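# Set folding table upright by wall, park cart in bay

## Task

Get the folding table standing on its legs beside the wall, entirely within the blue-taped area and not crossing the tape; move the utility cart into the yellow-taped bay so that each of its four wheels sits inside the tape rather than on it. The coffee table must be standing upright when the scene ends, otherwise it fails. The robot itself must not topple or be left leaning, which also fails. Anything that stays in place only because the robot is holding it does not count.

## Robot and tools

Robot: a Hello Robot Stretch 4, about 1.6 m tall. It has one arm: an omni-wheel base (rim no more than 0.23 m from the base origin), a lift on a vertical mast, a telescoping arm reaching forward, a three-joint wrist and a two-finger gripper. Cameras on the robot: head_camera, head_left_camera, head_right_camera, wrist_camera.

Frames. Base frame: origin on the floor below the base centre, x forward, y left, z up. hand_pose is reported in it and marks the midpoint between the fingers, 0.015 m back from the tips; with all wrist joints at 0 its axes line up with the base frame. The printed hand position may be a bit wrong. Odometry frame = the base frame at scene start; base_odometry heading runs -3.142 to 3.142, left positive, and counts wheel turns only (slip looks like travel).

execute_actions takes "actions": a list holding one action or nothing (empty = just report state and images), and optional "cameras" (list of names or "all"; omitted/null means all, [] means none). One action contains "base", "joints", or both, plus optional "pace" and "contact_limits"; or it contains only "end_of_arm". Motions in one action start together and may finish at different times.
- "base": a single command, each a relative offset from where the base last reported itself: {"translate_m": d} straight, forward positive, -2 to 2 m; {"strafe_m": d} sideways, left positive, -2 to 2 m; {"rotate_rad": d} turn in place, counter-clockwise (left) positive, -3.2 to 3.2 rad.
- "joints": absolute targets by name, any subset: lift_m 0 to 1.2 (m); arm_m 0 to 0.55 (m extension); wrist_yaw_rad -1.134 to 4.276 (0 forward, positive left, 3.14 tucked back, above 3.4 the arm may block it); wrist_pitch_rad -1.117 to 4.259 (0 level, 1.57 pointing down); wrist_roll_rad -1.117 to 4.259 (0 fingers level, positive turns clockwise viewed from behind); gripper_m 0 to 0.08 (finger gap). Done tolerances: ±0.004 for lift and arm, ±0.02 yaw and roll, ±0.05 pitch, ±0.002 gripper. Joint targets past range are clipped and flagged; other bad values or unknown keys reject the whole call.
- "pace": "slow", "default" (if omitted), "fast", "max". Base top speeds 0.1/0.3/0.4/0.6 m/s and 1/2/3/4 rad/s; with the lift above 0.2 at the start of the move, these drop toward 0.3 m/s and 1 rad/s at lift 1.2.
- "contact_limits": {"arm_m": v}, v from 0 (gentlest) to 0.75 (firmest), default 0.5; the arm stops when it pushes harder.
- {"end_of_arm": "enable_torque"} re-powers wrist or gripper motors that shut off; they then hold their current position.
One action runs at most 15 s. Anything not mentioned in an action may still be driving toward an earlier target without the status showing it. If a result reports a stop, the remaining motion calls in that same reply are skipped.

wait {"seconds": 0-10}: commands nothing, lets the scene run, returns state and images.
zoom_image {"camera", "region": [x0,y0,x1,y1]}: pixel box, origin top-left, at most 504x504, on a camera's latest full image.
finished_scene {"scene": n}: ends scene n irreversibly once the last command has been held, and reports success; the goal must already hold by itself. Replying without any tool call ends everything.

Results. base_status/joint_status per motion: "done"; "off_target" (resting off target, may still push); "contact_stop_at_<key>" (hit something, target dropped, that part may go slack: lift can sag, wheels can roll); "limit_stop_at_<name>", e.g. limit_stop_at_tilt (leaning over 6 degrees, lift/arm/wheels slack and unresponsive until it levels) or limit_stop_at_own_body (would hit itself; move away, not further in; likely when pitch < -0.2 with roll < -0.4 or > 4); "time_out"; "torque_fault" (wrist or gripper motor off and limp until enable_torque). on_its_own lists uncommanded things; there "held at" is the held target, not the actual position. lidar_m: 12 distances from the base origin, 30-degree sectors, first straight ahead then counter-clockwise (4th left, 7th behind, 10th right); "-" means nothing seen or closer than 0.25 m; sees roughly 0.15 m to robot height, so table tops show, but can miss glass, thin legs, much behind. wrist_depth_mm: 7x7 grid of median depths, 100-2000 mm, "-" if unreadable; includes the robot's own body. turned_by_wheels vs turned_by_imu differing by over ~0.1 rad suggests a collision or slip, with heading error about their difference. base_tilt in degrees, forward/right positive, with a fixed bias up to ~1.5. motor_effort: percent of max, positive toward higher joint values, bracket = peak in the last action; fixed offsets and noise. For wheel_0/1/2 positive means turning right. Effort at rest outside its normal range hints at pushing or carrying.

Gripping: command gripper_m smaller than the object; on contact it aims only slightly past, until opened wider than the object. While squeezing, the reading stays above the command and gripper effort leaves 0; "off_target" after closing means something is held. Effort staying beyond about 50 shuts the gripper off and may drop the item. A level gripper holding over ~2.7 kg, or pressing it into things with base or arm moves, faults the wrist.

Cautions: to unfold at scene start, send lift_m 0.4 and wrist_yaw_rad 0 together. Don't drive or turn with over 1 kg held and arm_m above 0.2, especially fast; avoid hard steady pushes or pulls with a high gripper or high contact limit, which can tip the robot. Avoid drops, slams, hard hits, knocking the coffee table over, and rolling a wheel onto low objects. Loose objects may occasionally get nudged by something. The simulation keeps running while you think; the robot holds the last command meanwhile. Less robot motion time is better.

Each tool is called after "Request:" as name([rows], argument=value, ...), one row to a line, values as JSON.

## Session

Request:
execute_actions(actions=[])

Scene clock: 0.00 s.
base_odometry: x=+0.000 y=+0.000 heading=+0.000 (m, m, rad; odometry frame)
turned_by_wheels: +0.000 (rad since the last result)
turned_by_imu: +0.000 (rad since the last result)
base_tilt: forward=+0.7 right=+1.3 (deg)
lidar_m: 0.85 1.01 1.59 1.08 1.32 1.62 1.63 1.19 0.96 0.99 1.05 0.86
base_status: not commanded
joint_positions: lift_m=+0.188 arm_m=+0.001 wrist_yaw_rad=+3.048 wrist_pitch_rad=-0.005 wrist_roll_rad=-0.017 gripper_m=+0.040
joint_status: not commanded
motor_effort: lift_m=+22 arm_m=-1 wrist_yaw_rad=+0 wrist_pitch_rad=-9 wrist_roll_rad=+1 gripper_m=+0 wheel_0=-1 wheel_1=+0 wheel_2=+0 (%)
hand_pose: x=-0.0321 y=+0.1069 z=+0.3670 quat_wxyz=(+0.047, +0.002, -0.009, +0.999) (m; base frame)
wrist_depth_mm: - 145 1921 1863 1808 1808 1756 / - 143 1921 1863 1756 1756 1756 / 111 142 1863 1808 1808 1708 1708 / 134 154 1808 1808 1808 1708 1708 / 1464 1863 1863 1756 1756 1708 1661 / 1464 1708 1756 1756 1661 1708 1661 / 1060 124 157 1060 133 1366 1397
pictures: head_camera, head_left_camera, head_right_camera, wrist_camera
Images, in order (width x height): head_camera 420x560, head_left_camera 420x672, head_right_camera 420x672, wrist_camera 616x392.

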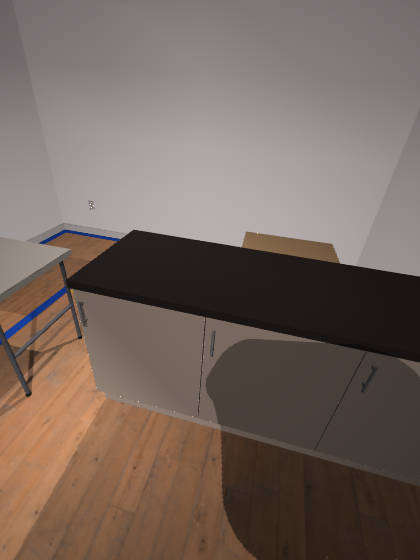

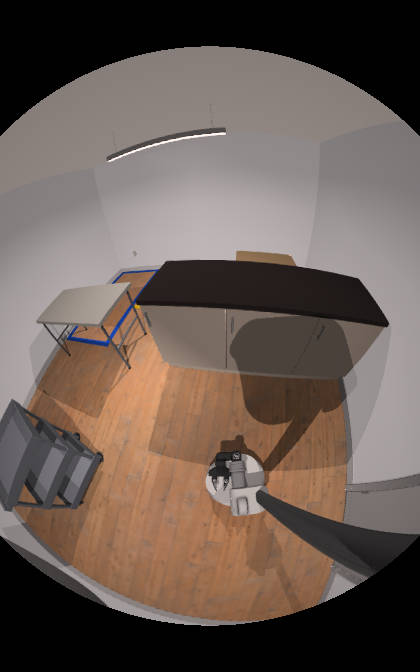

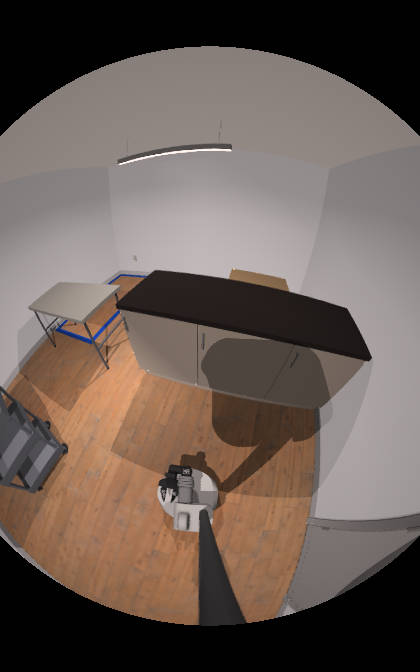

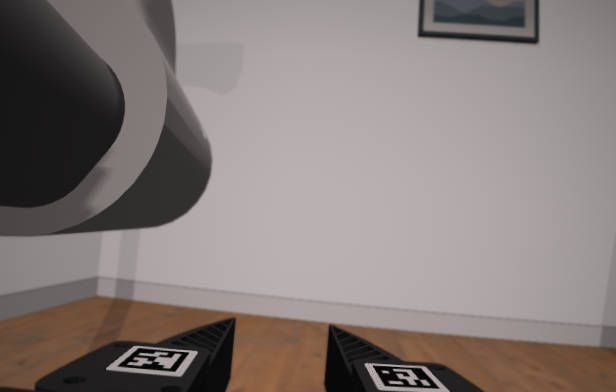

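Request:
execute_actions([
  {"base":{"rotate_rad":1.0}},
])

Request:
execute_actions([
  {"base":{"rotate_rad":1.6}},
])

Scene clock: 9.63 s.
base_odometry: x=+0.000 y=+0.000 heading=+1.000 (m, m, rad; odometry frame)
turned_by_wheels: +1.000 (rad since the last result)
turned_by_imu: +1.012 (rad since the last result)
base_tilt: forward=+0.7 right=+1.3 (deg)
lidar_m: 1.48 1.08 1.28 1.62 1.62 1.24 0.98 0.99 1.07 0.87 0.85 0.98
base_status: done
joint_positions: lift_m=+0.188 arm_m=+0.001 wrist_yaw_rad=+3.048 wrist_pitch_rad=-0.005 wrist_roll_rad=-0.017 gripper_m=+0.040
joint_status: not commanded
motor_effort: lift_m=+22(22) arm_m=-1(1) wrist_yaw_rad=-1(0) wrist_pitch_rad=-9(10) wrist_roll_rad=+1(0) gripper_m=+0(0) wheel_0=-3(10) wheel_1=-2(2) wheel_2=-1(8) (%)
hand_pose: x=-0.0321 y=+0.1069 z=+0.3670 quat_wxyz=(+0.047, +0.002, -0.009, +0.999) (m; base frame)
wrist_depth_mm: - 145 1205 1336 1499 1808 1661 / - 143 1205 1366 1537 1808 1618 / 111 142 1182 1336 1499 1808 1576 / 135 154 1182 1336 1537 1756 1537 / 976 1060 1182 1308 1499 1756 1499 / 976 1042 1160 1308 1499 1708 1537 / 960 124 158 1078 133 1366 1397
pictures: head_camera, head_left_camera, head_right_camera, wrist_camera
Images, in order (width x height): head_camera 420x560, head_left_camera 420x672, head_right_camera 420x672, wrist_camera 616x392.

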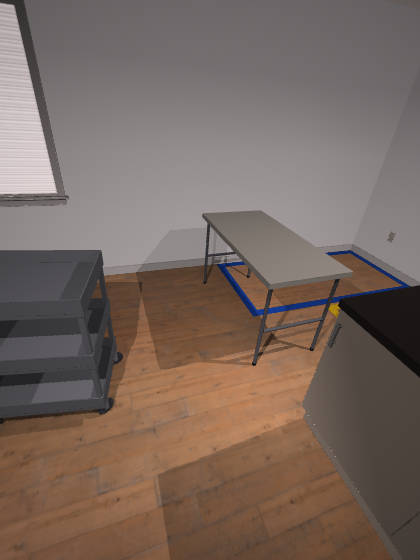

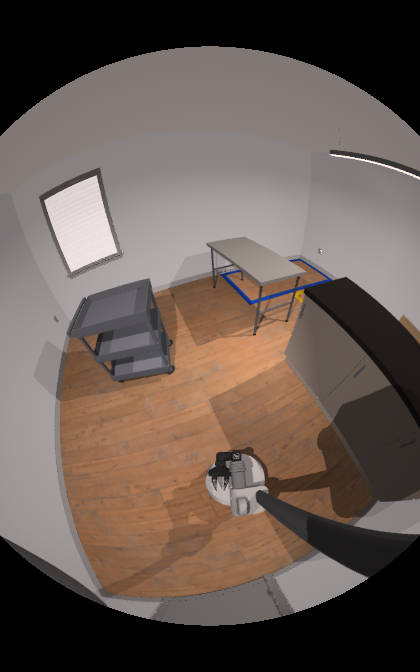

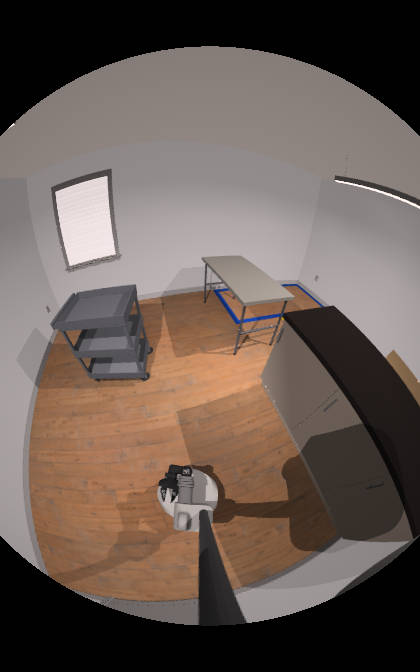

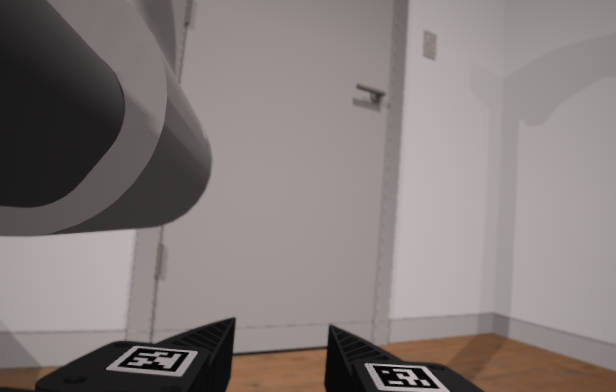

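Scene clock: 11.70 s.
base_odometry: x=+0.000 y=+0.000 heading=+2.600 (m, m, rad; odometry frame)
turned_by_wheels: +1.600 (rad since the last result)
turned_by_imu: +1.620 (rad since the last result)
base_tilt: forward=+0.7 right=+1.3 (deg)
lidar_m: 1.62 1.61 1.16 0.98 0.99 1.08 0.88 0.87 0.98 1.53 1.09 1.33
base_status: done
joint_positions: lift_m=+0.188 arm_m=+0.001 wrist_yaw_rad=+3.048 wrist_pitch_rad=-0.005 wrist_roll_rad=-0.017 gripper_m=+0.040
joint_status: not commanded
motor_effort: lift_m=+22(22) arm_m=-1(1) wrist_yaw_rad=-1(1) wrist_pitch_rad=-7(11) wrist_roll_rad=+1(1) gripper_m=+0(0) wheel_0=-1(8) wheel_1=+1(3) wheel_2=+1(11) (%)
hand_pose: x=-0.0321 y=+0.1069 z=+0.3670 quat_wxyz=(+0.047, +0.002, -0.009, +0.999) (m; base frame)
wrist_depth_mm: - 145 - - 1708 1281 1008 / - 143 1098 1182 1499 1255 1008 / 111 142 1078 1182 1366 1229 976 / 135 154 1078 1182 1336 1205 976 / 891 960 1060 1182 1336 1182 946 / 904 991 1042 1205 1336 1138 917 / 917 124 157 1078 133 1098 917
pictures: head_camera, head_left_camera, head_right_camera, wrist_camera
Images, in order (width x height): head_camera 420x560, head_left_camera 420x672, head_right_camera 420x672, wrist_camera 616x392.

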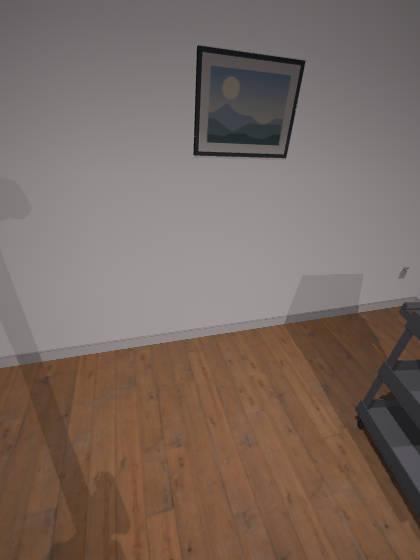

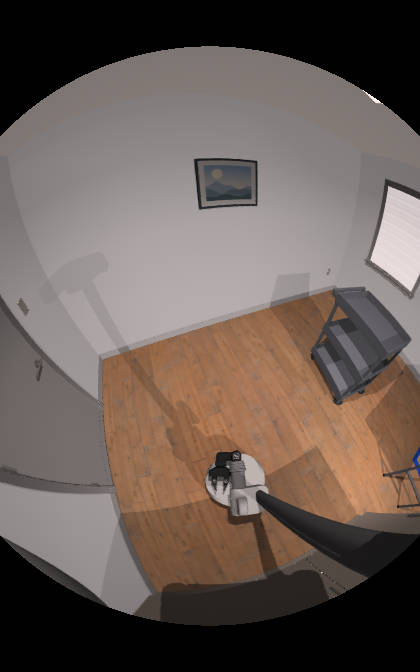

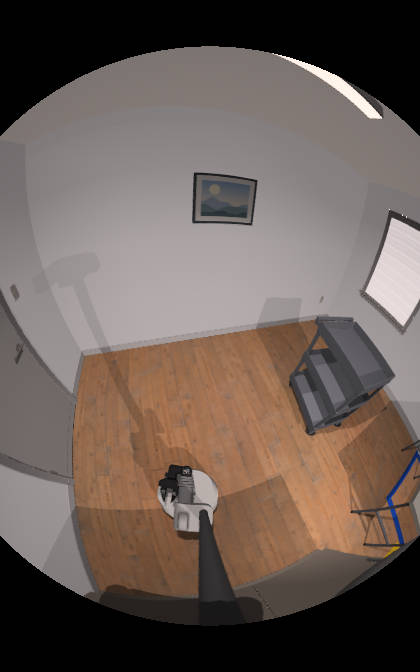

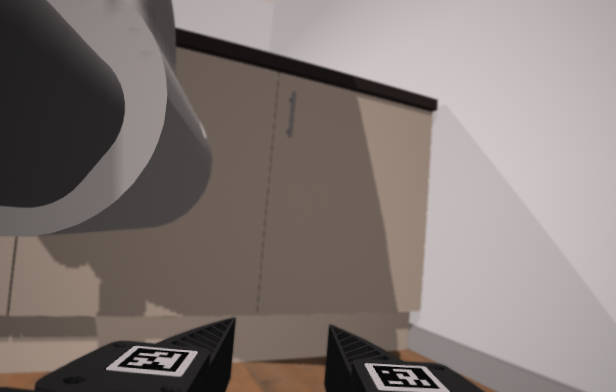

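Request:
execute_actions([
  {"base":{"rotate_rad":-1.3}},
])

Request:
execute_actions([
  {"base":{"strafe_m":-0.4}},
], cameras=[])

Request:
execute_actions([
  {"base":{"translate_m":0.9},"joints":{"lift_m":0.9}},
])

Scene clock: 23.50 s.
base_odometry: x=+0.000 y=+0.000 heading=+1.300 (m, m, rad; odometry frame)
turned_by_wheels: -1.300 (rad since the last result)
turned_by_imu: -1.317 (rad since the last result)
base_tilt: forward=+0.7 right=+1.3 (deg)
lidar_m: 1.08 1.13 1.70 1.61 1.52 1.04 0.99 1.04 0.91 0.86 0.91 1.46
base_status: done
joint_positions: lift_m=+0.188 arm_m=+0.001 wrist_yaw_rad=+3.048 wrist_pitch_rad=-0.005 wrist_roll_rad=-0.017 gripper_m=+0.040
joint_status: not commanded
motor_effort: lift_m=+22(22) arm_m=-2(1) wrist_yaw_rad=-1(0) wrist_pitch_rad=-8(9) wrist_roll_rad=+1(1) gripper_m=+0(0) wheel_0=+1(8) wheel_1=+0(7) wheel_2=-1(7) (%)
hand_pose: x=-0.0321 y=+0.1069 z=+0.3670 quat_wxyz=(+0.047, +0.002, -0.009, +0.999) (m; base frame)
wrist_depth_mm: - 145 1160 1205 1281 1308 1397 / - 143 1160 1205 1229 1308 1397 / 110 141 1160 1205 1255 1336 1397 / 135 154 1118 1182 1229 1255 1336 / 1060 1098 1118 1182 1229 1281 1366 / 1060 1078 1098 1138 1182 1255 1336 / 1008 123 158 1098 133 1229 1281
pictures: head_camera, head_left_camera, head_right_camera, wrist_camera
Images, in order (width x height): head_camera 420x560, head_left_camera 420x672, head_right_camera 420x672, wrist_camera 616x392.

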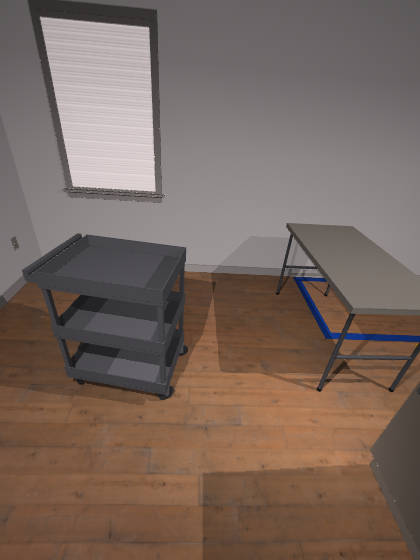

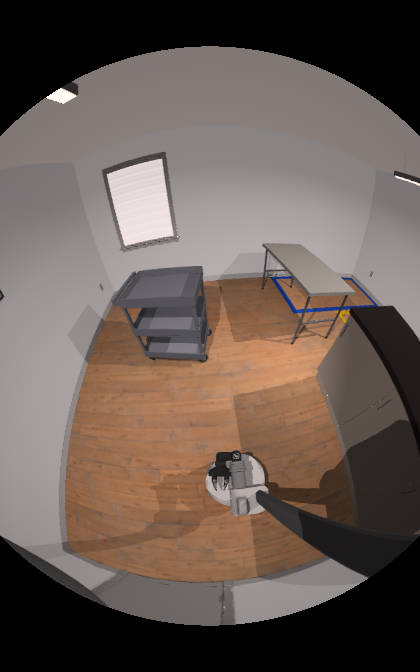

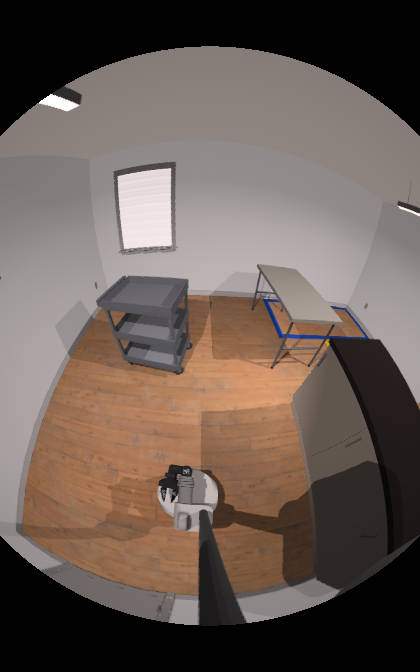

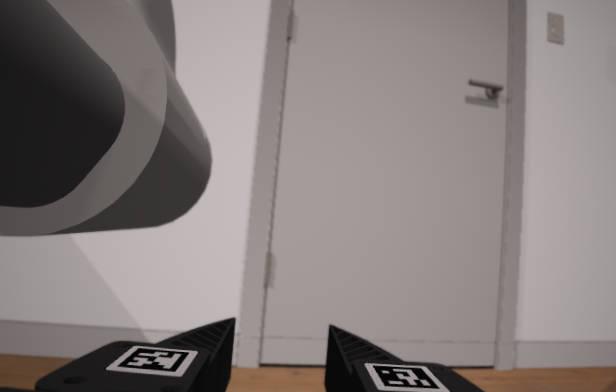

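Scene clock: 26.17 s.
base_odometry: x=+0.385 y=-0.107 heading=+1.300 (m, m, rad; odometry frame)
turned_by_wheels: +0.000 (rad since the last result)
turned_by_imu: -0.001 (rad since the last result)
base_tilt: forward=+0.7 right=+1.3 (deg)
lidar_m: 1.42 1.22 1.65 2.03 1.48 1.05 0.99 0.70 0.50 0.47 0.50 0.66
base_status: done
joint_positions: lift_m=+0.188 arm_m=+0.001 wrist_yaw_rad=+3.048 wrist_pitch_rad=-0.005 wrist_roll_rad=-0.017 gripper_m=+0.040
joint_status: not commanded
motor_effort: lift_m=+22(22) arm_m=-1(1) wrist_yaw_rad=-2(1) wrist_pitch_rad=-7(10) wrist_roll_rad=+0(1) gripper_m=+0(0) wheel_0=+1(9) wheel_1=+1(11) wheel_2=-1(3) (%)
hand_pose: x=-0.0321 y=+0.1069 z=+0.3670 quat_wxyz=(+0.047, +0.002, -0.009, +0.999) (m; base frame)
wrist_depth_mm: - 145 1160 1205 1255 1281 1366 / - 143 1160 1205 1255 1281 1366 / 111 141 1160 1205 1229 1281 1336 / 135 154 1138 1182 1205 1281 1308 / 1042 1078 1118 1160 1182 1255 1308 / 1025 1060 1118 1160 1182 1229 1281 / 1008 124 158 1098 133 1205 1281
pictures: none
No camera images: the call's "cameras" was empty. Leave "cameras" out to get every camera's image.

Scene clock: 30.63 s.
base_odometry: x=+0.626 y=+0.760 heading=+1.300 (m, m, rad; odometry frame)
turned_by_wheels: +0.000 (rad since the last result)
turned_by_imu: -0.004 (rad since the last result)
base_tilt: forward=+0.6 right=+1.4 (deg)
lidar_m: 1.26 0.73 0.57 0.77 2.14 2.02 1.88 0.65 0.44 0.45 0.48 0.51
base_status: done
joint_positions: lift_m=+0.900 arm_m=+0.001 wrist_yaw_rad=+3.048 wrist_pitch_rad=-0.005 wrist_roll_rad=-0.017 gripper_m=+0.040
joint_status: all done
motor_effort: lift_m=+26(28) arm_m=-1(1) wrist_yaw_rad=-1(0) wrist_pitch_rad=-10(9) wrist_roll_rad=+0(0) gripper_m=+0(0) wheel_0=+0(5) wheel_1=+0(0) wheel_2=+1(9) (%)
hand_pose: x=-0.0321 y=+0.1069 z=+1.0789 quat_wxyz=(+0.047, +0.002, -0.009, +0.999) (m; base frame)
wrist_depth_mm: - 144 - - - - - / - 142 - - - - - / 110 142 - - - - - / 135 154 - - - - - / 1397 1983 - - - - - / 1182 1921 1983 - - - - / 1182 124 158 1983 133 - -
pictures: head_camera, head_left_camera, head_right_camera, wrist_camera
Images, in order (width x height): head_camera 420x560, head_left_camera 420x672, head_right_camera 420x672, wrist_camera 616x392.

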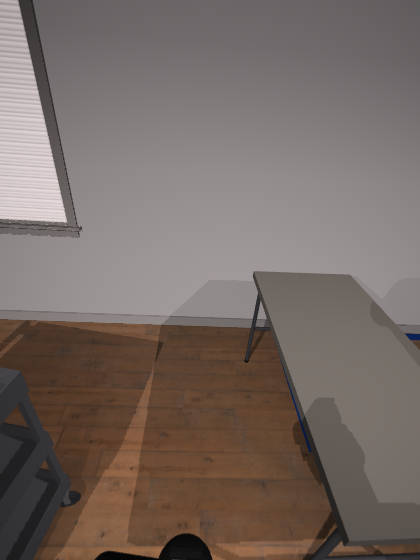

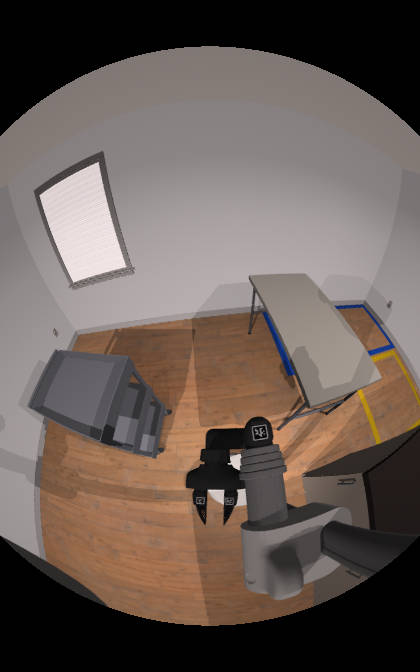

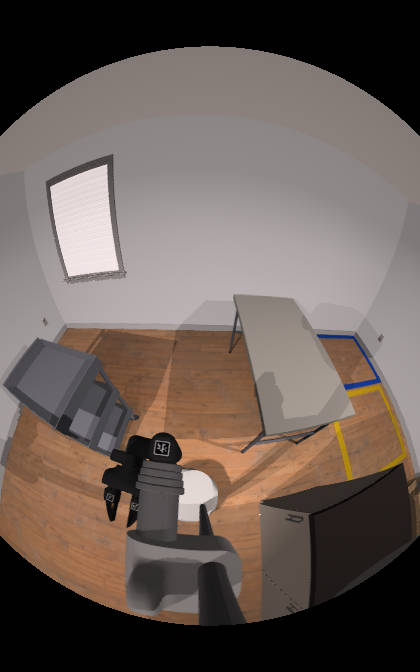

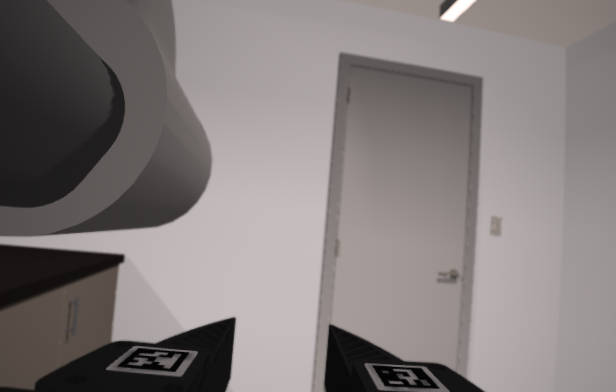

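Request:
execute_actions([
  {"base":{"rotate_rad":-0.9},"joints":{"lift_m":0.3}},
])

Scene clock: 44.27 s.
base_odometry: x=+0.626 y=+0.760 heading=+0.400 (m, m, rad; odometry frame)
turned_by_wheels: -0.900 (rad since the last result)
turned_by_imu: -0.912 (rad since the last result)
base_tilt: forward=+0.7 right=+1.3 (deg)
lidar_m: 0.46 0.60 1.82 0.69 0.58 2.05 2.27 1.92 1.31 0.59 0.45 0.63
base_status: done
joint_positions: lift_m=+0.300 arm_m=+0.001 wrist_yaw_rad=+3.048 wrist_pitch_rad=-0.005 wrist_roll_rad=-0.017 gripper_m=+0.040
joint_status: all done
motor_effort: lift_m=+18(24) arm_m=-2(2) wrist_yaw_rad=-2(1) wrist_pitch_rad=-9(11) wrist_roll_rad=+2(0) gripper_m=+0(0) wheel_0=+1(6) wheel_1=-1(2) wheel_2=+0(8) (%)
hand_pose: x=-0.0321 y=+0.1069 z=+0.4795 quat_wxyz=(+0.047, +0.002, -0.009, +0.999) (m; base frame)
wrist_depth_mm: - 144 - - - - 544 / - 143 - - - - 640 / 110 141 - - - - 1863 / 135 154 - - - 1983 1756 / 1921 - - - - 1983 521 / 1863 - - - - 1983 732 / 1336 124 157 1366 133 1756 1537
pictures: head_camera, head_left_camera, head_right_camera, wrist_camera
Images, in order (width x height): head_camera 420x560, head_left_camera 420x672, head_right_camera 420x672, wrist_camera 616x392.

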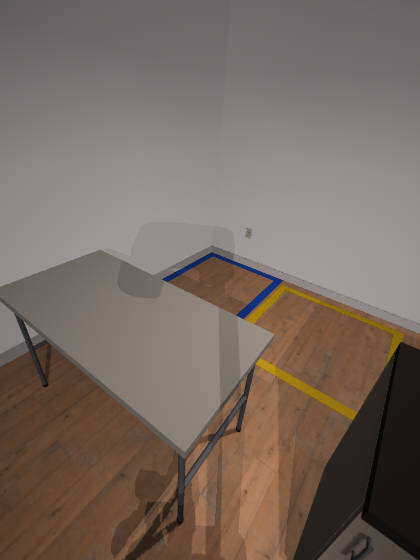

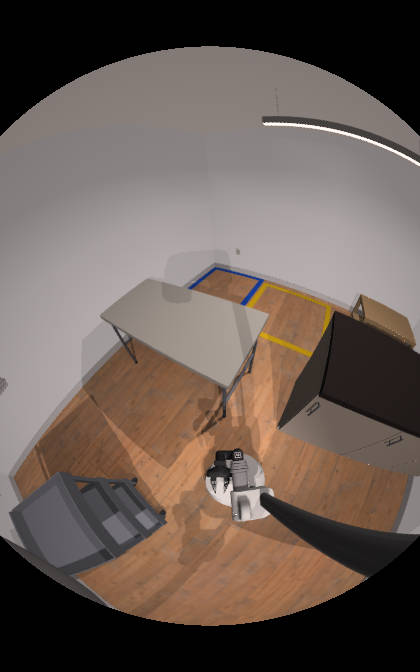

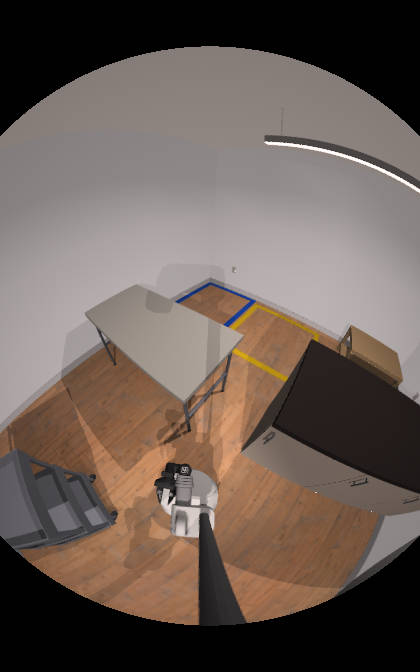

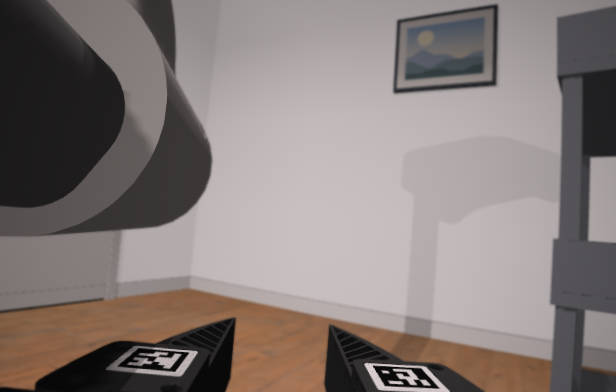

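Request:
execute_actions([
  {"base":{"rotate_rad":-0.66},"joints":{"lift_m":0.2}},
], cameras=[])

Request:
execute_actions([
  {"base":{"strafe_m":0.45}},
], cameras=["head_camera","head_left_camera"])

Request:
execute_actions([
  {"base":{"translate_m":0.5},"pace":"slow"},
], cameras=["head_camera","head_left_camera"])

Scene clock: 81.43 s.
base_odometry: x=+0.626 y=+0.760 heading=-0.260 (m, m, rad; odometry frame)
turned_by_wheels: -0.660 (rad since the last result)
turned_by_imu: -0.669 (rad since the last result)
base_tilt: forward=+0.7 right=+1.3 (deg)
lidar_m: 0.46 0.47 0.50 1.24 0.75 0.58 0.75 2.11 1.97 1.89 0.67 0.47
base_status: done
joint_positions: lift_m=+0.200 arm_m=+0.001 wrist_yaw_rad=+3.048 wrist_pitch_rad=-0.005 wrist_roll_rad=-0.017 gripper_m=+0.040
joint_status: all done
motor_effort: lift_m=+18(14) arm_m=-2(2) wrist_yaw_rad=-1(0) wrist_pitch_rad=-10(6) wrist_roll_rad=+1(1) gripper_m=+0(0) wheel_0=+1(6) wheel_1=+1(5) wheel_2=+1(6) (%)
hand_pose: x=-0.0321 y=+0.1069 z=+0.3795 quat_wxyz=(+0.047, +0.002, -0.009, +0.999) (m; base frame)
wrist_depth_mm: - 144 - - 750 741 - / - 143 - - 904 842 - / 111 141 - - - - - / 135 154 - 750 715 715 - / - - - - - - - / 1576 1708 1921 1308 1308 - 1921 / 1098 124 158 683 133 699 1397
pictures: none
No camera images: the call's "cameras" was empty. Leave "cameras" out to get every camera's image.

Scene clock: 84.27 s.
base_odometry: x=+0.742 y=+1.195 heading=-0.260 (m, m, rad; odometry frame)
turned_by_wheels: +0.000 (rad since the last result)
turned_by_imu: -0.001 (rad since the last result)
base_tilt: forward=+0.7 right=+1.4 (deg)
lidar_m: 0.34 0.35 0.50 1.36 1.39 0.51 0.51 0.58 2.42 1.99 0.70 0.38
base_status: done
joint_positions: lift_m=+0.200 arm_m=+0.001 wrist_yaw_rad=+3.048 wrist_pitch_rad=-0.005 wrist_roll_rad=-0.017 gripper_m=+0.040
joint_status: not commanded
motor_effort: lift_m=+19(19) arm_m=-2(2) wrist_yaw_rad=-1(1) wrist_pitch_rad=-10(12) wrist_roll_rad=+1(1) gripper_m=+0(0) wheel_0=+0(8) wheel_1=+1(8) wheel_2=+1(2) (%)
hand_pose: x=-0.0321 y=+0.1069 z=+0.3794 quat_wxyz=(+0.047, +0.002, -0.009, +0.999) (m; base frame)
wrist_depth_mm: - 145 691 715 - - 1708 / - 143 991 1118 - - 1661 / 111 142 1281 - - - 1537 / 135 154 654 - - - 1576 / 1983 - - - - - 1576 / 788 1025 1229 1661 - 1921 1576 / 634 124 157 627 133 1397 1397
pictures: head_camera, head_left_camera
Images, in order (width x height): head_camera 420x560, head_left_camera 420x672.

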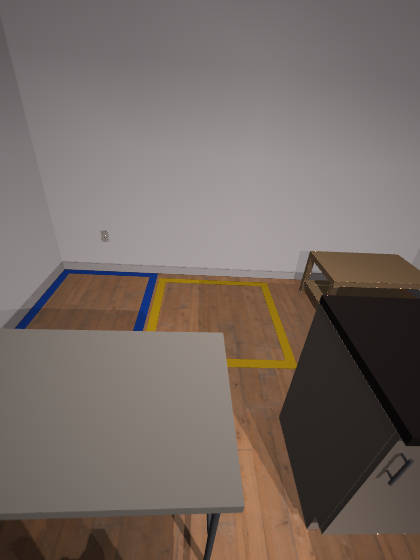

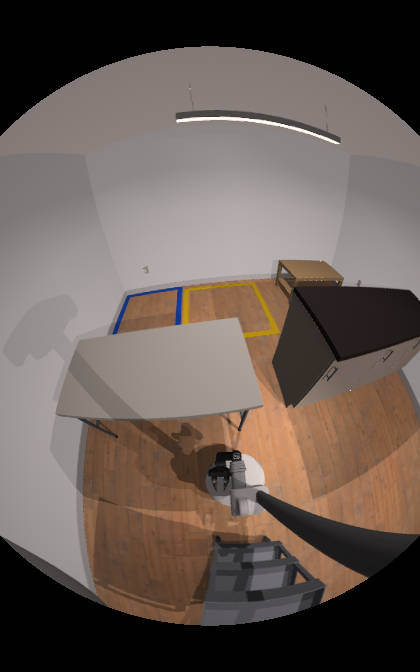

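Scene clock: 90.57 s.
base_odometry: x=+1.225 y=+1.067 heading=-0.260 (m, m, rad; odometry frame)
turned_by_wheels: +0.000 (rad since the last result)
turned_by_imu: -0.004 (rad since the last result)
base_tilt: forward=+0.7 right=+1.3 (deg)
lidar_m: 0.25 0.25 0.25 0.25 1.44 1.93 1.02 2.63 2.47 0.50 0.52 0.25
base_status: done
joint_positions: lift_m=+0.200 arm_m=+0.001 wrist_yaw_rad=+3.048 wrist_pitch_rad=-0.005 wrist_roll_rad=-0.017 gripper_m=+0.040
joint_status: not commanded
motor_effort: lift_m=+19(19) arm_m=-2(2) wrist_yaw_rad=+0(1) wrist_pitch_rad=-10(9) wrist_roll_rad=+0(1) gripper_m=+0(1) wheel_0=+3(5) wheel_1=+1(6) wheel_2=-5(8) (%)
hand_pose: x=-0.0321 y=+0.1069 z=+0.3794 quat_wxyz=(+0.047, +0.002, -0.009, +0.999) (m; base frame)
wrist_depth_mm: - 144 - - - - 1756 / - 143 1205 - - - 1708 / 111 142 1366 - - - 1618 / 134 154 1138 - - - 1661 / - - - - - - 1576 / 1576 1397 1160 1863 - - 1537 / 1078 124 158 1098 133 1397 1430
pictures: head_camera, head_left_camera
Images, in order (width x height): head_camera 420x560, head_left_camera 420x672.

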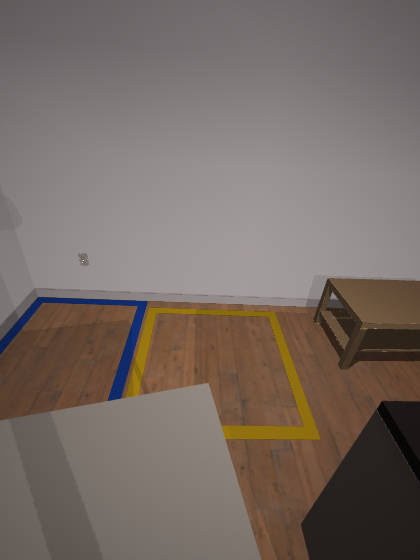

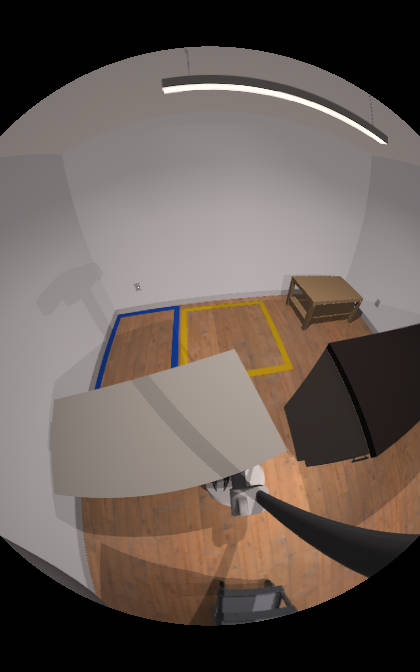

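Request:
execute_actions([
  {"base":{"translate_m":-0.12}},
], cameras=[])

Request:
execute_actions([
  {"base":{"rotate_rad":0.3}},
], cameras=["head_camera","head_left_camera"])

Scene clock: 104.60 s.
base_odometry: x=+1.109 y=+1.097 heading=-0.260 (m, m, rad; odometry frame)
turned_by_wheels: +0.000 (rad since the last result)
turned_by_imu: -0.001 (rad since the last result)
base_tilt: forward=+0.7 right=+1.3 (deg)
lidar_m: 0.25 0.25 0.25 0.38 1.43 1.92 0.91 0.97 2.44 0.53 0.54 0.25
base_status: done
joint_positions: lift_m=+0.200 arm_m=+0.001 wrist_yaw_rad=+3.048 wrist_pitch_rad=-0.005 wrist_roll_rad=-0.017 gripper_m=+0.040
joint_status: not commanded
motor_effort: lift_m=+19(19) arm_m=-2(2) wrist_yaw_rad=-1(0) wrist_pitch_rad=-8(8) wrist_roll_rad=+1(1) gripper_m=+0(0) wheel_0=-1(3) wheel_1=-1(1) wheel_2=-1(8) (%)
hand_pose: x=-0.0321 y=+0.1069 z=+0.3794 quat_wxyz=(+0.047, +0.002, -0.009, +0.999) (m; base frame)
wrist_depth_mm: - 144 - - - - 1708 / - 143 1078 - - - 1708 / 110 142 1366 - - - 1661 / 135 154 1042 - - - 1618 / - - - - - - 1576 / 1576 1025 1025 1863 - 1983 1576 / 1060 124 157 1042 133 1464 1397
pictures: none
No camera images: the call's "cameras" was empty. Leave "cameras" out to get every camera's image.

Scene clock: 105.67 s.
base_odometry: x=+1.109 y=+1.097 heading=+0.040 (m, m, rad; odometry frame)
turned_by_wheels: +0.300 (rad since the last result)
turned_by_imu: +0.304 (rad since the last result)
base_tilt: forward=+0.7 right=+1.3 (deg)
lidar_m: 0.25 0.25 0.29 0.83 1.64 0.88 0.94 2.68 2.30 0.52 0.26 0.25
base_status: done
joint_positions: lift_m=+0.200 arm_m=+0.001 wrist_yaw_rad=+3.048 wrist_pitch_rad=-0.005 wrist_roll_rad=-0.017 gripper_m=+0.040
joint_status: not commanded
motor_effort: lift_m=+19(19) arm_m=-2(2) wrist_yaw_rad=-1(1) wrist_pitch_rad=-10(11) wrist_roll_rad=+1(1) gripper_m=+0(0) wheel_0=-1(8) wheel_1=-1(7) wheel_2=+1(5) (%)
hand_pose: x=-0.0321 y=+0.1069 z=+0.3794 quat_wxyz=(+0.047, +0.002, -0.009, +0.999) (m; base frame)
wrist_depth_mm: - 144 - - - - - / - 143 - 1118 - - - / 111 142 1138 1618 - - - / 134 154 1138 1078 - - - / - - - - - - - / 1618 1708 1430 1060 1576 - - / 1078 124 158 1098 133 1397 1464
pictures: head_camera, head_left_camera
Images, in order (width x height): head_camera 420x560, head_left_camera 420x672.

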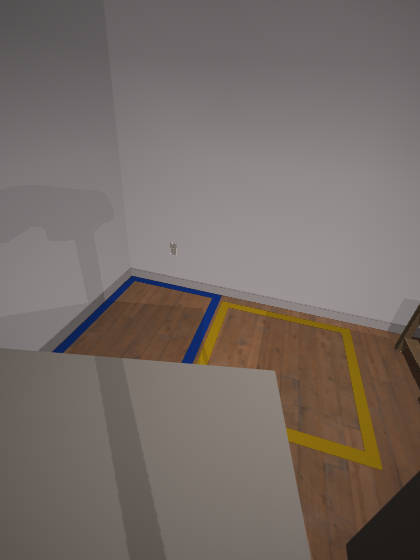

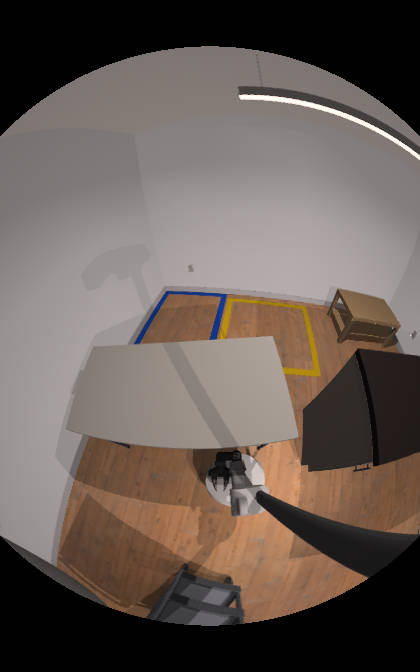

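Request:
execute_actions([
  {"base":{"strafe_m":-0.13}},
], cameras=["head_left_camera"])

Request:
execute_actions([
  {"base":{"translate_m":0.35},"pace":"slow"},
], cameras=["head_camera","head_left_camera"])

Scene clock: 118.87 s.
base_odometry: x=+1.114 y=+0.967 heading=+0.040 (m, m, rad; odometry frame)
turned_by_wheels: +0.000 (rad since the last result)
turned_by_imu: +0.000 (rad since the last result)
base_tilt: forward=+0.6 right=+1.4 (deg)
lidar_m: 0.25 0.25 0.28 0.84 1.78 0.93 1.00 2.54 2.21 0.40 0.46 0.25
base_status: done
joint_positions: lift_m=+0.200 arm_m=+0.001 wrist_yaw_rad=+3.048 wrist_pitch_rad=-0.005 wrist_roll_rad=-0.017 gripper_m=+0.040
joint_status: not commanded
motor_effort: lift_m=+19(19) arm_m=-2(2) wrist_yaw_rad=-1(0) wrist_pitch_rad=-6(7) wrist_roll_rad=+0(1) gripper_m=+0(0) wheel_0=+0(9) wheel_1=+2(10) wheel_2=+2(1) (%)
hand_pose: x=-0.0321 y=+0.1069 z=+0.3794 quat_wxyz=(+0.047, +0.002, -0.009, +0.999) (m; base frame)
wrist_depth_mm: - 144 - - - - - / - 143 - - 1098 - - / 111 142 - - 1430 - - / 135 154 - 1138 1060 - - / - - - - - - - / 1576 1708 1863 1098 1464 - - / 1078 124 158 1078 133 1430 1499
pictures: head_left_camera
Images, in order (width x height): head_left_camera 420x672.

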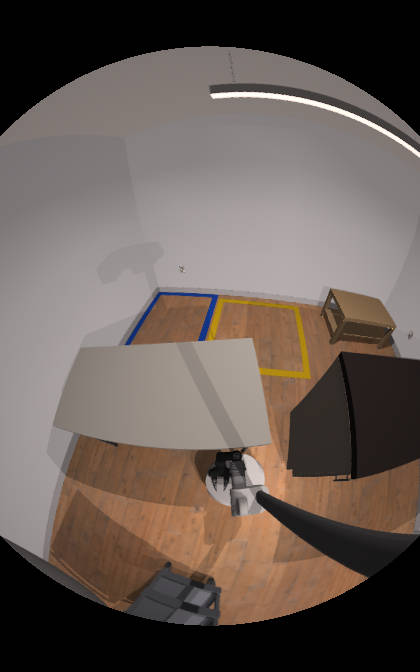

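Scene clock: 123.67 s.
base_odometry: x=+1.464 y=+0.982 heading=+0.040 (m, m, rad; odometry frame)
turned_by_wheels: +0.000 (rad since the last result)
turned_by_imu: -0.003 (rad since the last result)
base_tilt: forward=+0.7 right=+1.3 (deg)
lidar_m: 0.25 0.25 0.25 0.25 1.65 1.26 1.32 0.55 0.48 0.47 0.25 0.25
base_status: done
joint_positions: lift_m=+0.200 arm_m=+0.001 wrist_yaw_rad=+3.048 wrist_pitch_rad=-0.005 wrist_roll_rad=-0.017 gripper_m=+0.040
joint_status: not commanded
motor_effort: lift_m=+19(19) arm_m=-2(2) wrist_yaw_rad=-1(0) wrist_pitch_rad=-9(8) wrist_roll_rad=+1(1) gripper_m=+0(0) wheel_0=+6(7) wheel_1=+0(1) wheel_2=-5(11) (%)
hand_pose: x=-0.0321 y=+0.1069 z=+0.3794 quat_wxyz=(+0.047, +0.002, -0.009, +0.999) (m; base frame)
wrist_depth_mm: - 145 - - - - - / - 143 - - - - - / 111 141 - 1576 - - - / 135 154 - - - - - / - - - - - - - / 1576 1708 1983 1464 1808 - - / 1098 124 158 1098 133 1366 1430
pictures: head_camera, head_left_camera
Images, in order (width x height): head_camera 420x560, head_left_camera 420x672.

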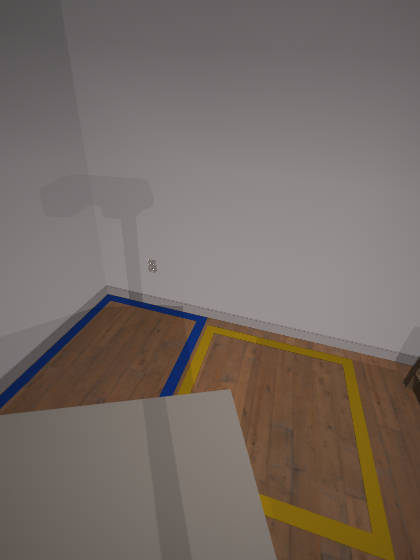

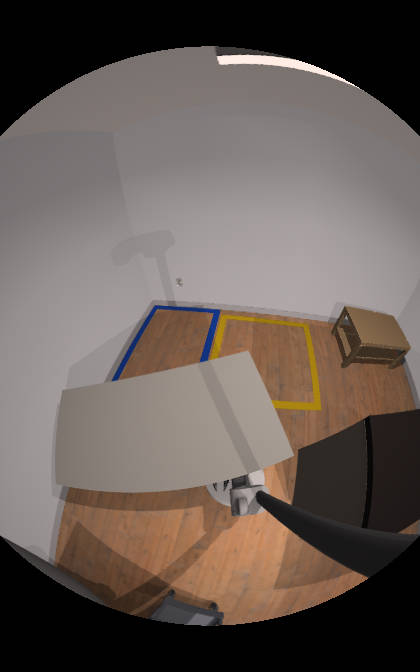

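Request:
execute_actions([
  {"base":{"translate_m":-0.12}},
], cameras=[])

Request:
execute_actions([
  {"base":{"rotate_rad":0.3}},
], cameras=["head_left_camera","head_right_camera"])

Scene clock: 132.33 s.
base_odometry: x=+1.344 y=+0.977 heading=+0.040 (m, m, rad; odometry frame)
turned_by_wheels: +0.000 (rad since the last result)
turned_by_imu: -0.001 (rad since the last result)
base_tilt: forward=+0.6 right=+1.4 (deg)
lidar_m: 0.25 0.25 0.26 0.41 1.70 1.16 1.20 2.63 0.43 0.44 0.32 0.25
base_status: done
joint_positions: lift_m=+0.200 arm_m=+0.001 wrist_yaw_rad=+3.048 wrist_pitch_rad=-0.005 wrist_roll_rad=-0.017 gripper_m=+0.040
joint_status: not commanded
motor_effort: lift_m=+19(19) arm_m=-2(2) wrist_yaw_rad=-1(1) wrist_pitch_rad=-10(8) wrist_roll_rad=+1(0) gripper_m=+0(0) wheel_0=-2(6) wheel_1=+0(1) wheel_2=-2(10) (%)
hand_pose: x=-0.0321 y=+0.1069 z=+0.3794 quat_wxyz=(+0.047, +0.002, -0.009, +0.999) (m; base frame)
wrist_depth_mm: - 144 - - - - - / - 143 - - - - - / 110 142 - 1576 1661 - - / 135 154 - 1397 - - - / - - - - - - - / 1576 1708 1921 1336 1808 - - / 1078 124 158 1098 133 1397 1464
pictures: none
No camera images: the call's "cameras" was empty. Leave "cameras" out to get every camera's image.

Scene clock: 133.40 s.
base_odometry: x=+1.344 y=+0.977 heading=+0.340 (m, m, rad; odometry frame)
turned_by_wheels: +0.300 (rad since the last result)
turned_by_imu: +0.303 (rad since the last result)
base_tilt: forward=+0.7 right=+1.4 (deg)
lidar_m: 0.25 0.25 0.28 1.53 1.16 1.15 2.88 0.47 0.44 0.47 0.25 0.25
base_status: done
joint_positions: lift_m=+0.200 arm_m=+0.001 wrist_yaw_rad=+3.048 wrist_pitch_rad=-0.005 wrist_roll_rad=-0.017 gripper_m=+0.040
joint_status: not commanded
motor_effort: lift_m=+19(19) arm_m=-2(2) wrist_yaw_rad=-1(0) wrist_pitch_rad=-9(10) wrist_roll_rad=+1(1) gripper_m=+0(0) wheel_0=-3(5) wheel_1=+1(4) wheel_2=-2(4) (%)
hand_pose: x=-0.0321 y=+0.1069 z=+0.3794 quat_wxyz=(+0.047, +0.002, -0.009, +0.999) (m; base frame)
wrist_depth_mm: - 145 - - - - - / - 143 - - - - - / 111 142 - - - 1336 - / 135 154 - - - - - / - - - - - - - / 1537 1661 1863 - 1708 1138 - / 1078 123 158 1098 133 1229 1430
pictures: head_left_camera, head_right_camera
Images, in order (width x height): head_left_camera 420x672, head_right_camera 420x672.

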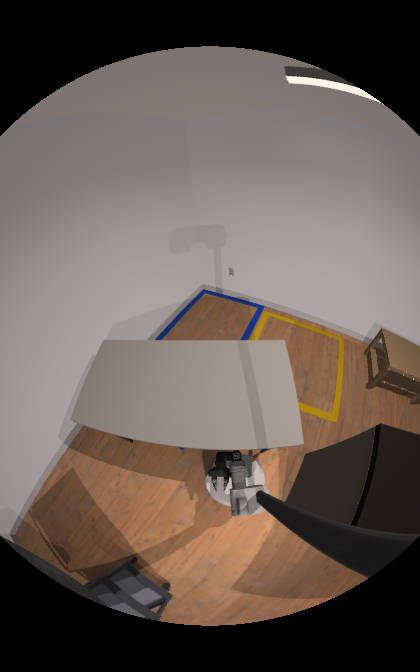

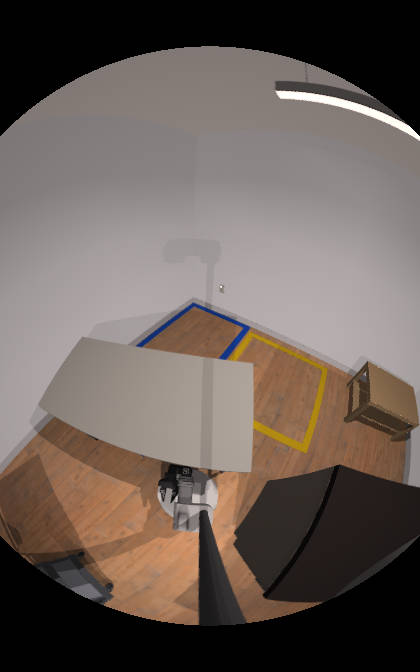

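Request:
execute_actions([
  {"base":{"strafe_m":-0.12}},
], cameras=[])

Request:
execute_actions([
  {"base":{"translate_m":0.33},"pace":"slow"},
], cameras=[])

Request:
execute_actions([
  {"base":{"translate_m":-0.12}},
], cameras=[])

Request:
execute_actions([
  {"base":{"rotate_rad":0.3}},
], cameras=["head_left_camera","head_camera"])

Scene clock: 141.00 s.
base_odometry: x=+1.384 y=+0.863 heading=+0.340 (m, m, rad; odometry frame)
turned_by_wheels: +0.000 (rad since the last result)
turned_by_imu: -0.001 (rad since the last result)
base_tilt: forward=+0.7 right=+1.3 (deg)
lidar_m: 0.25 0.25 0.27 1.62 1.26 1.23 2.94 0.36 0.33 0.38 1.52 0.25
base_status: done
joint_positions: lift_m=+0.200 arm_m=+0.001 wrist_yaw_rad=+3.048 wrist_pitch_rad=-0.005 wrist_roll_rad=-0.017 gripper_m=+0.040
joint_status: not commanded
motor_effort: lift_m=+19(19) arm_m=-2(2) wrist_yaw_rad=-1(1) wrist_pitch_rad=-9(9) wrist_roll_rad=+1(1) gripper_m=+0(0) wheel_0=+0(9) wheel_1=+2(10) wheel_2=+0(3) (%)
hand_pose: x=-0.0321 y=+0.1069 z=+0.3794 quat_wxyz=(+0.047, +0.002, -0.009, +0.999) (m; base frame)
wrist_depth_mm: - 145 - - - - - / - 143 - - - - - / 110 141 - - - 1308 1618 / 135 154 - - - - - / - - - - - - - / 1499 1756 1921 - 1863 1618 - / 1060 124 158 1118 133 1336 1281
pictures: none
No camera images: the call's "cameras" was empty. Leave "cameras" out to get every camera's image.

Scene clock: 145.57 s.
base_odometry: x=+1.695 y=+0.974 heading=+0.340 (m, m, rad; odometry frame)
turned_by_wheels: +0.000 (rad since the last result)
turned_by_imu: -0.002 (rad since the last result)
base_tilt: forward=+0.7 right=+1.3 (deg)
lidar_m: 0.25 0.25 0.25 0.25 2.07 1.48 0.74 0.54 0.52 0.25 0.25 0.25
base_status: done
joint_positions: lift_m=+0.200 arm_m=+0.001 wrist_yaw_rad=+3.048 wrist_pitch_rad=-0.005 wrist_roll_rad=-0.017 gripper_m=+0.040
joint_status: not commanded
motor_effort: lift_m=+19(19) arm_m=-2(2) wrist_yaw_rad=-1(1) wrist_pitch_rad=-8(8) wrist_roll_rad=+0(1) gripper_m=+0(0) wheel_0=+6(7) wheel_1=-2(6) wheel_2=-2(10) (%)
hand_pose: x=-0.0321 y=+0.1069 z=+0.3794 quat_wxyz=(+0.047, +0.002, -0.009, +0.999) (m; base frame)
wrist_depth_mm: - 145 - - - - - / - 143 - - - - - / 111 142 - - - 1661 - / 135 154 - - - - - / 654 - - - - - - / 676 1537 1921 - 1808 1863 - / 661 124 157 1098 133 1397 1464
pictures: none
No camera images: the call's "cameras" was empty. Leave "cameras" out to get every camera's image.

Scene clock: 147.23 s.
base_odometry: x=+1.582 y=+0.933 heading=+0.340 (m, m, rad; odometry frame)
turned_by_wheels: +0.000 (rad since the last result)
turned_by_imu: +0.000 (rad since the last result)
base_tilt: forward=+0.7 right=+1.3 (deg)
lidar_m: 0.25 0.25 0.25 0.37 2.14 1.39 3.12 0.47 0.44 0.47 0.25 0.25
base_status: done
joint_positions: lift_m=+0.200 arm_m=+0.001 wrist_yaw_rad=+3.048 wrist_pitch_rad=-0.005 wrist_roll_rad=-0.017 gripper_m=+0.040
joint_status: not commanded
motor_effort: lift_m=+19(19) arm_m=-2(2) wrist_yaw_rad=-1(1) wrist_pitch_rad=-7(11) wrist_roll_rad=+0(1) gripper_m=+0(0) wheel_0=-2(4) wheel_1=+0(5) wheel_2=-1(9) (%)
hand_pose: x=-0.0321 y=+0.1069 z=+0.3794 quat_wxyz=(+0.047, +0.002, -0.009, +0.999) (m; base frame)
wrist_depth_mm: - 144 - - - - - / - 143 - - - - - / 111 142 - - - 1499 - / 135 154 - - - - - / 597 - - - - - - / 609 1708 1863 - 1863 1430 - / 597 124 158 1118 133 1336 1464
pictures: none
No camera images: the call's "cameras" was empty. Leave "cameras" out to get every camera's image.

Scene clock: 148.30 s.
base_odometry: x=+1.582 y=+0.933 heading=+0.640 (m, m, rad; odometry frame)
turned_by_wheels: +0.300 (rad since the last result)
turned_by_imu: +0.303 (rad since the last result)
base_tilt: forward=+0.7 right=+1.3 (deg)
lidar_m: 0.25 0.25 0.26 1.75 1.39 1.46 0.53 0.44 0.47 0.25 0.25 0.25
base_status: done
joint_positions: lift_m=+0.200 arm_m=+0.001 wrist_yaw_rad=+3.048 wrist_pitch_rad=-0.005 wrist_roll_rad=-0.017 gripper_m=+0.040
joint_status: not commanded
motor_effort: lift_m=+19(19) arm_m=-2(2) wrist_yaw_rad=-2(1) wrist_pitch_rad=-9(10) wrist_roll_rad=+1(0) gripper_m=+0(0) wheel_0=-3(7) wheel_1=+1(7) wheel_2=+0(6) (%)
hand_pose: x=-0.0321 y=+0.1069 z=+0.3794 quat_wxyz=(+0.047, +0.002, -0.009, +0.999) (m; base frame)
wrist_depth_mm: - 144 750 - - - - / - 143 768 - - - - / 111 142 - - - - 1366 / 135 154 - - - - - / 530 627 - - - - - / 535 621 1661 - - - 1618 / 525 124 158 1098 133 1366 1397
pictures: head_camera, head_left_camera
Images, in order (width x height): head_camera 420x560, head_left_camera 420x672.

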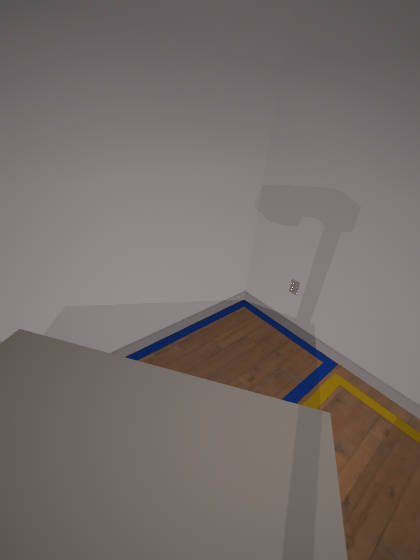

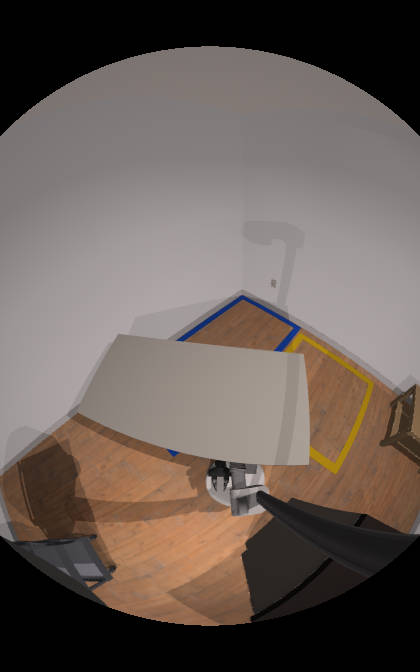

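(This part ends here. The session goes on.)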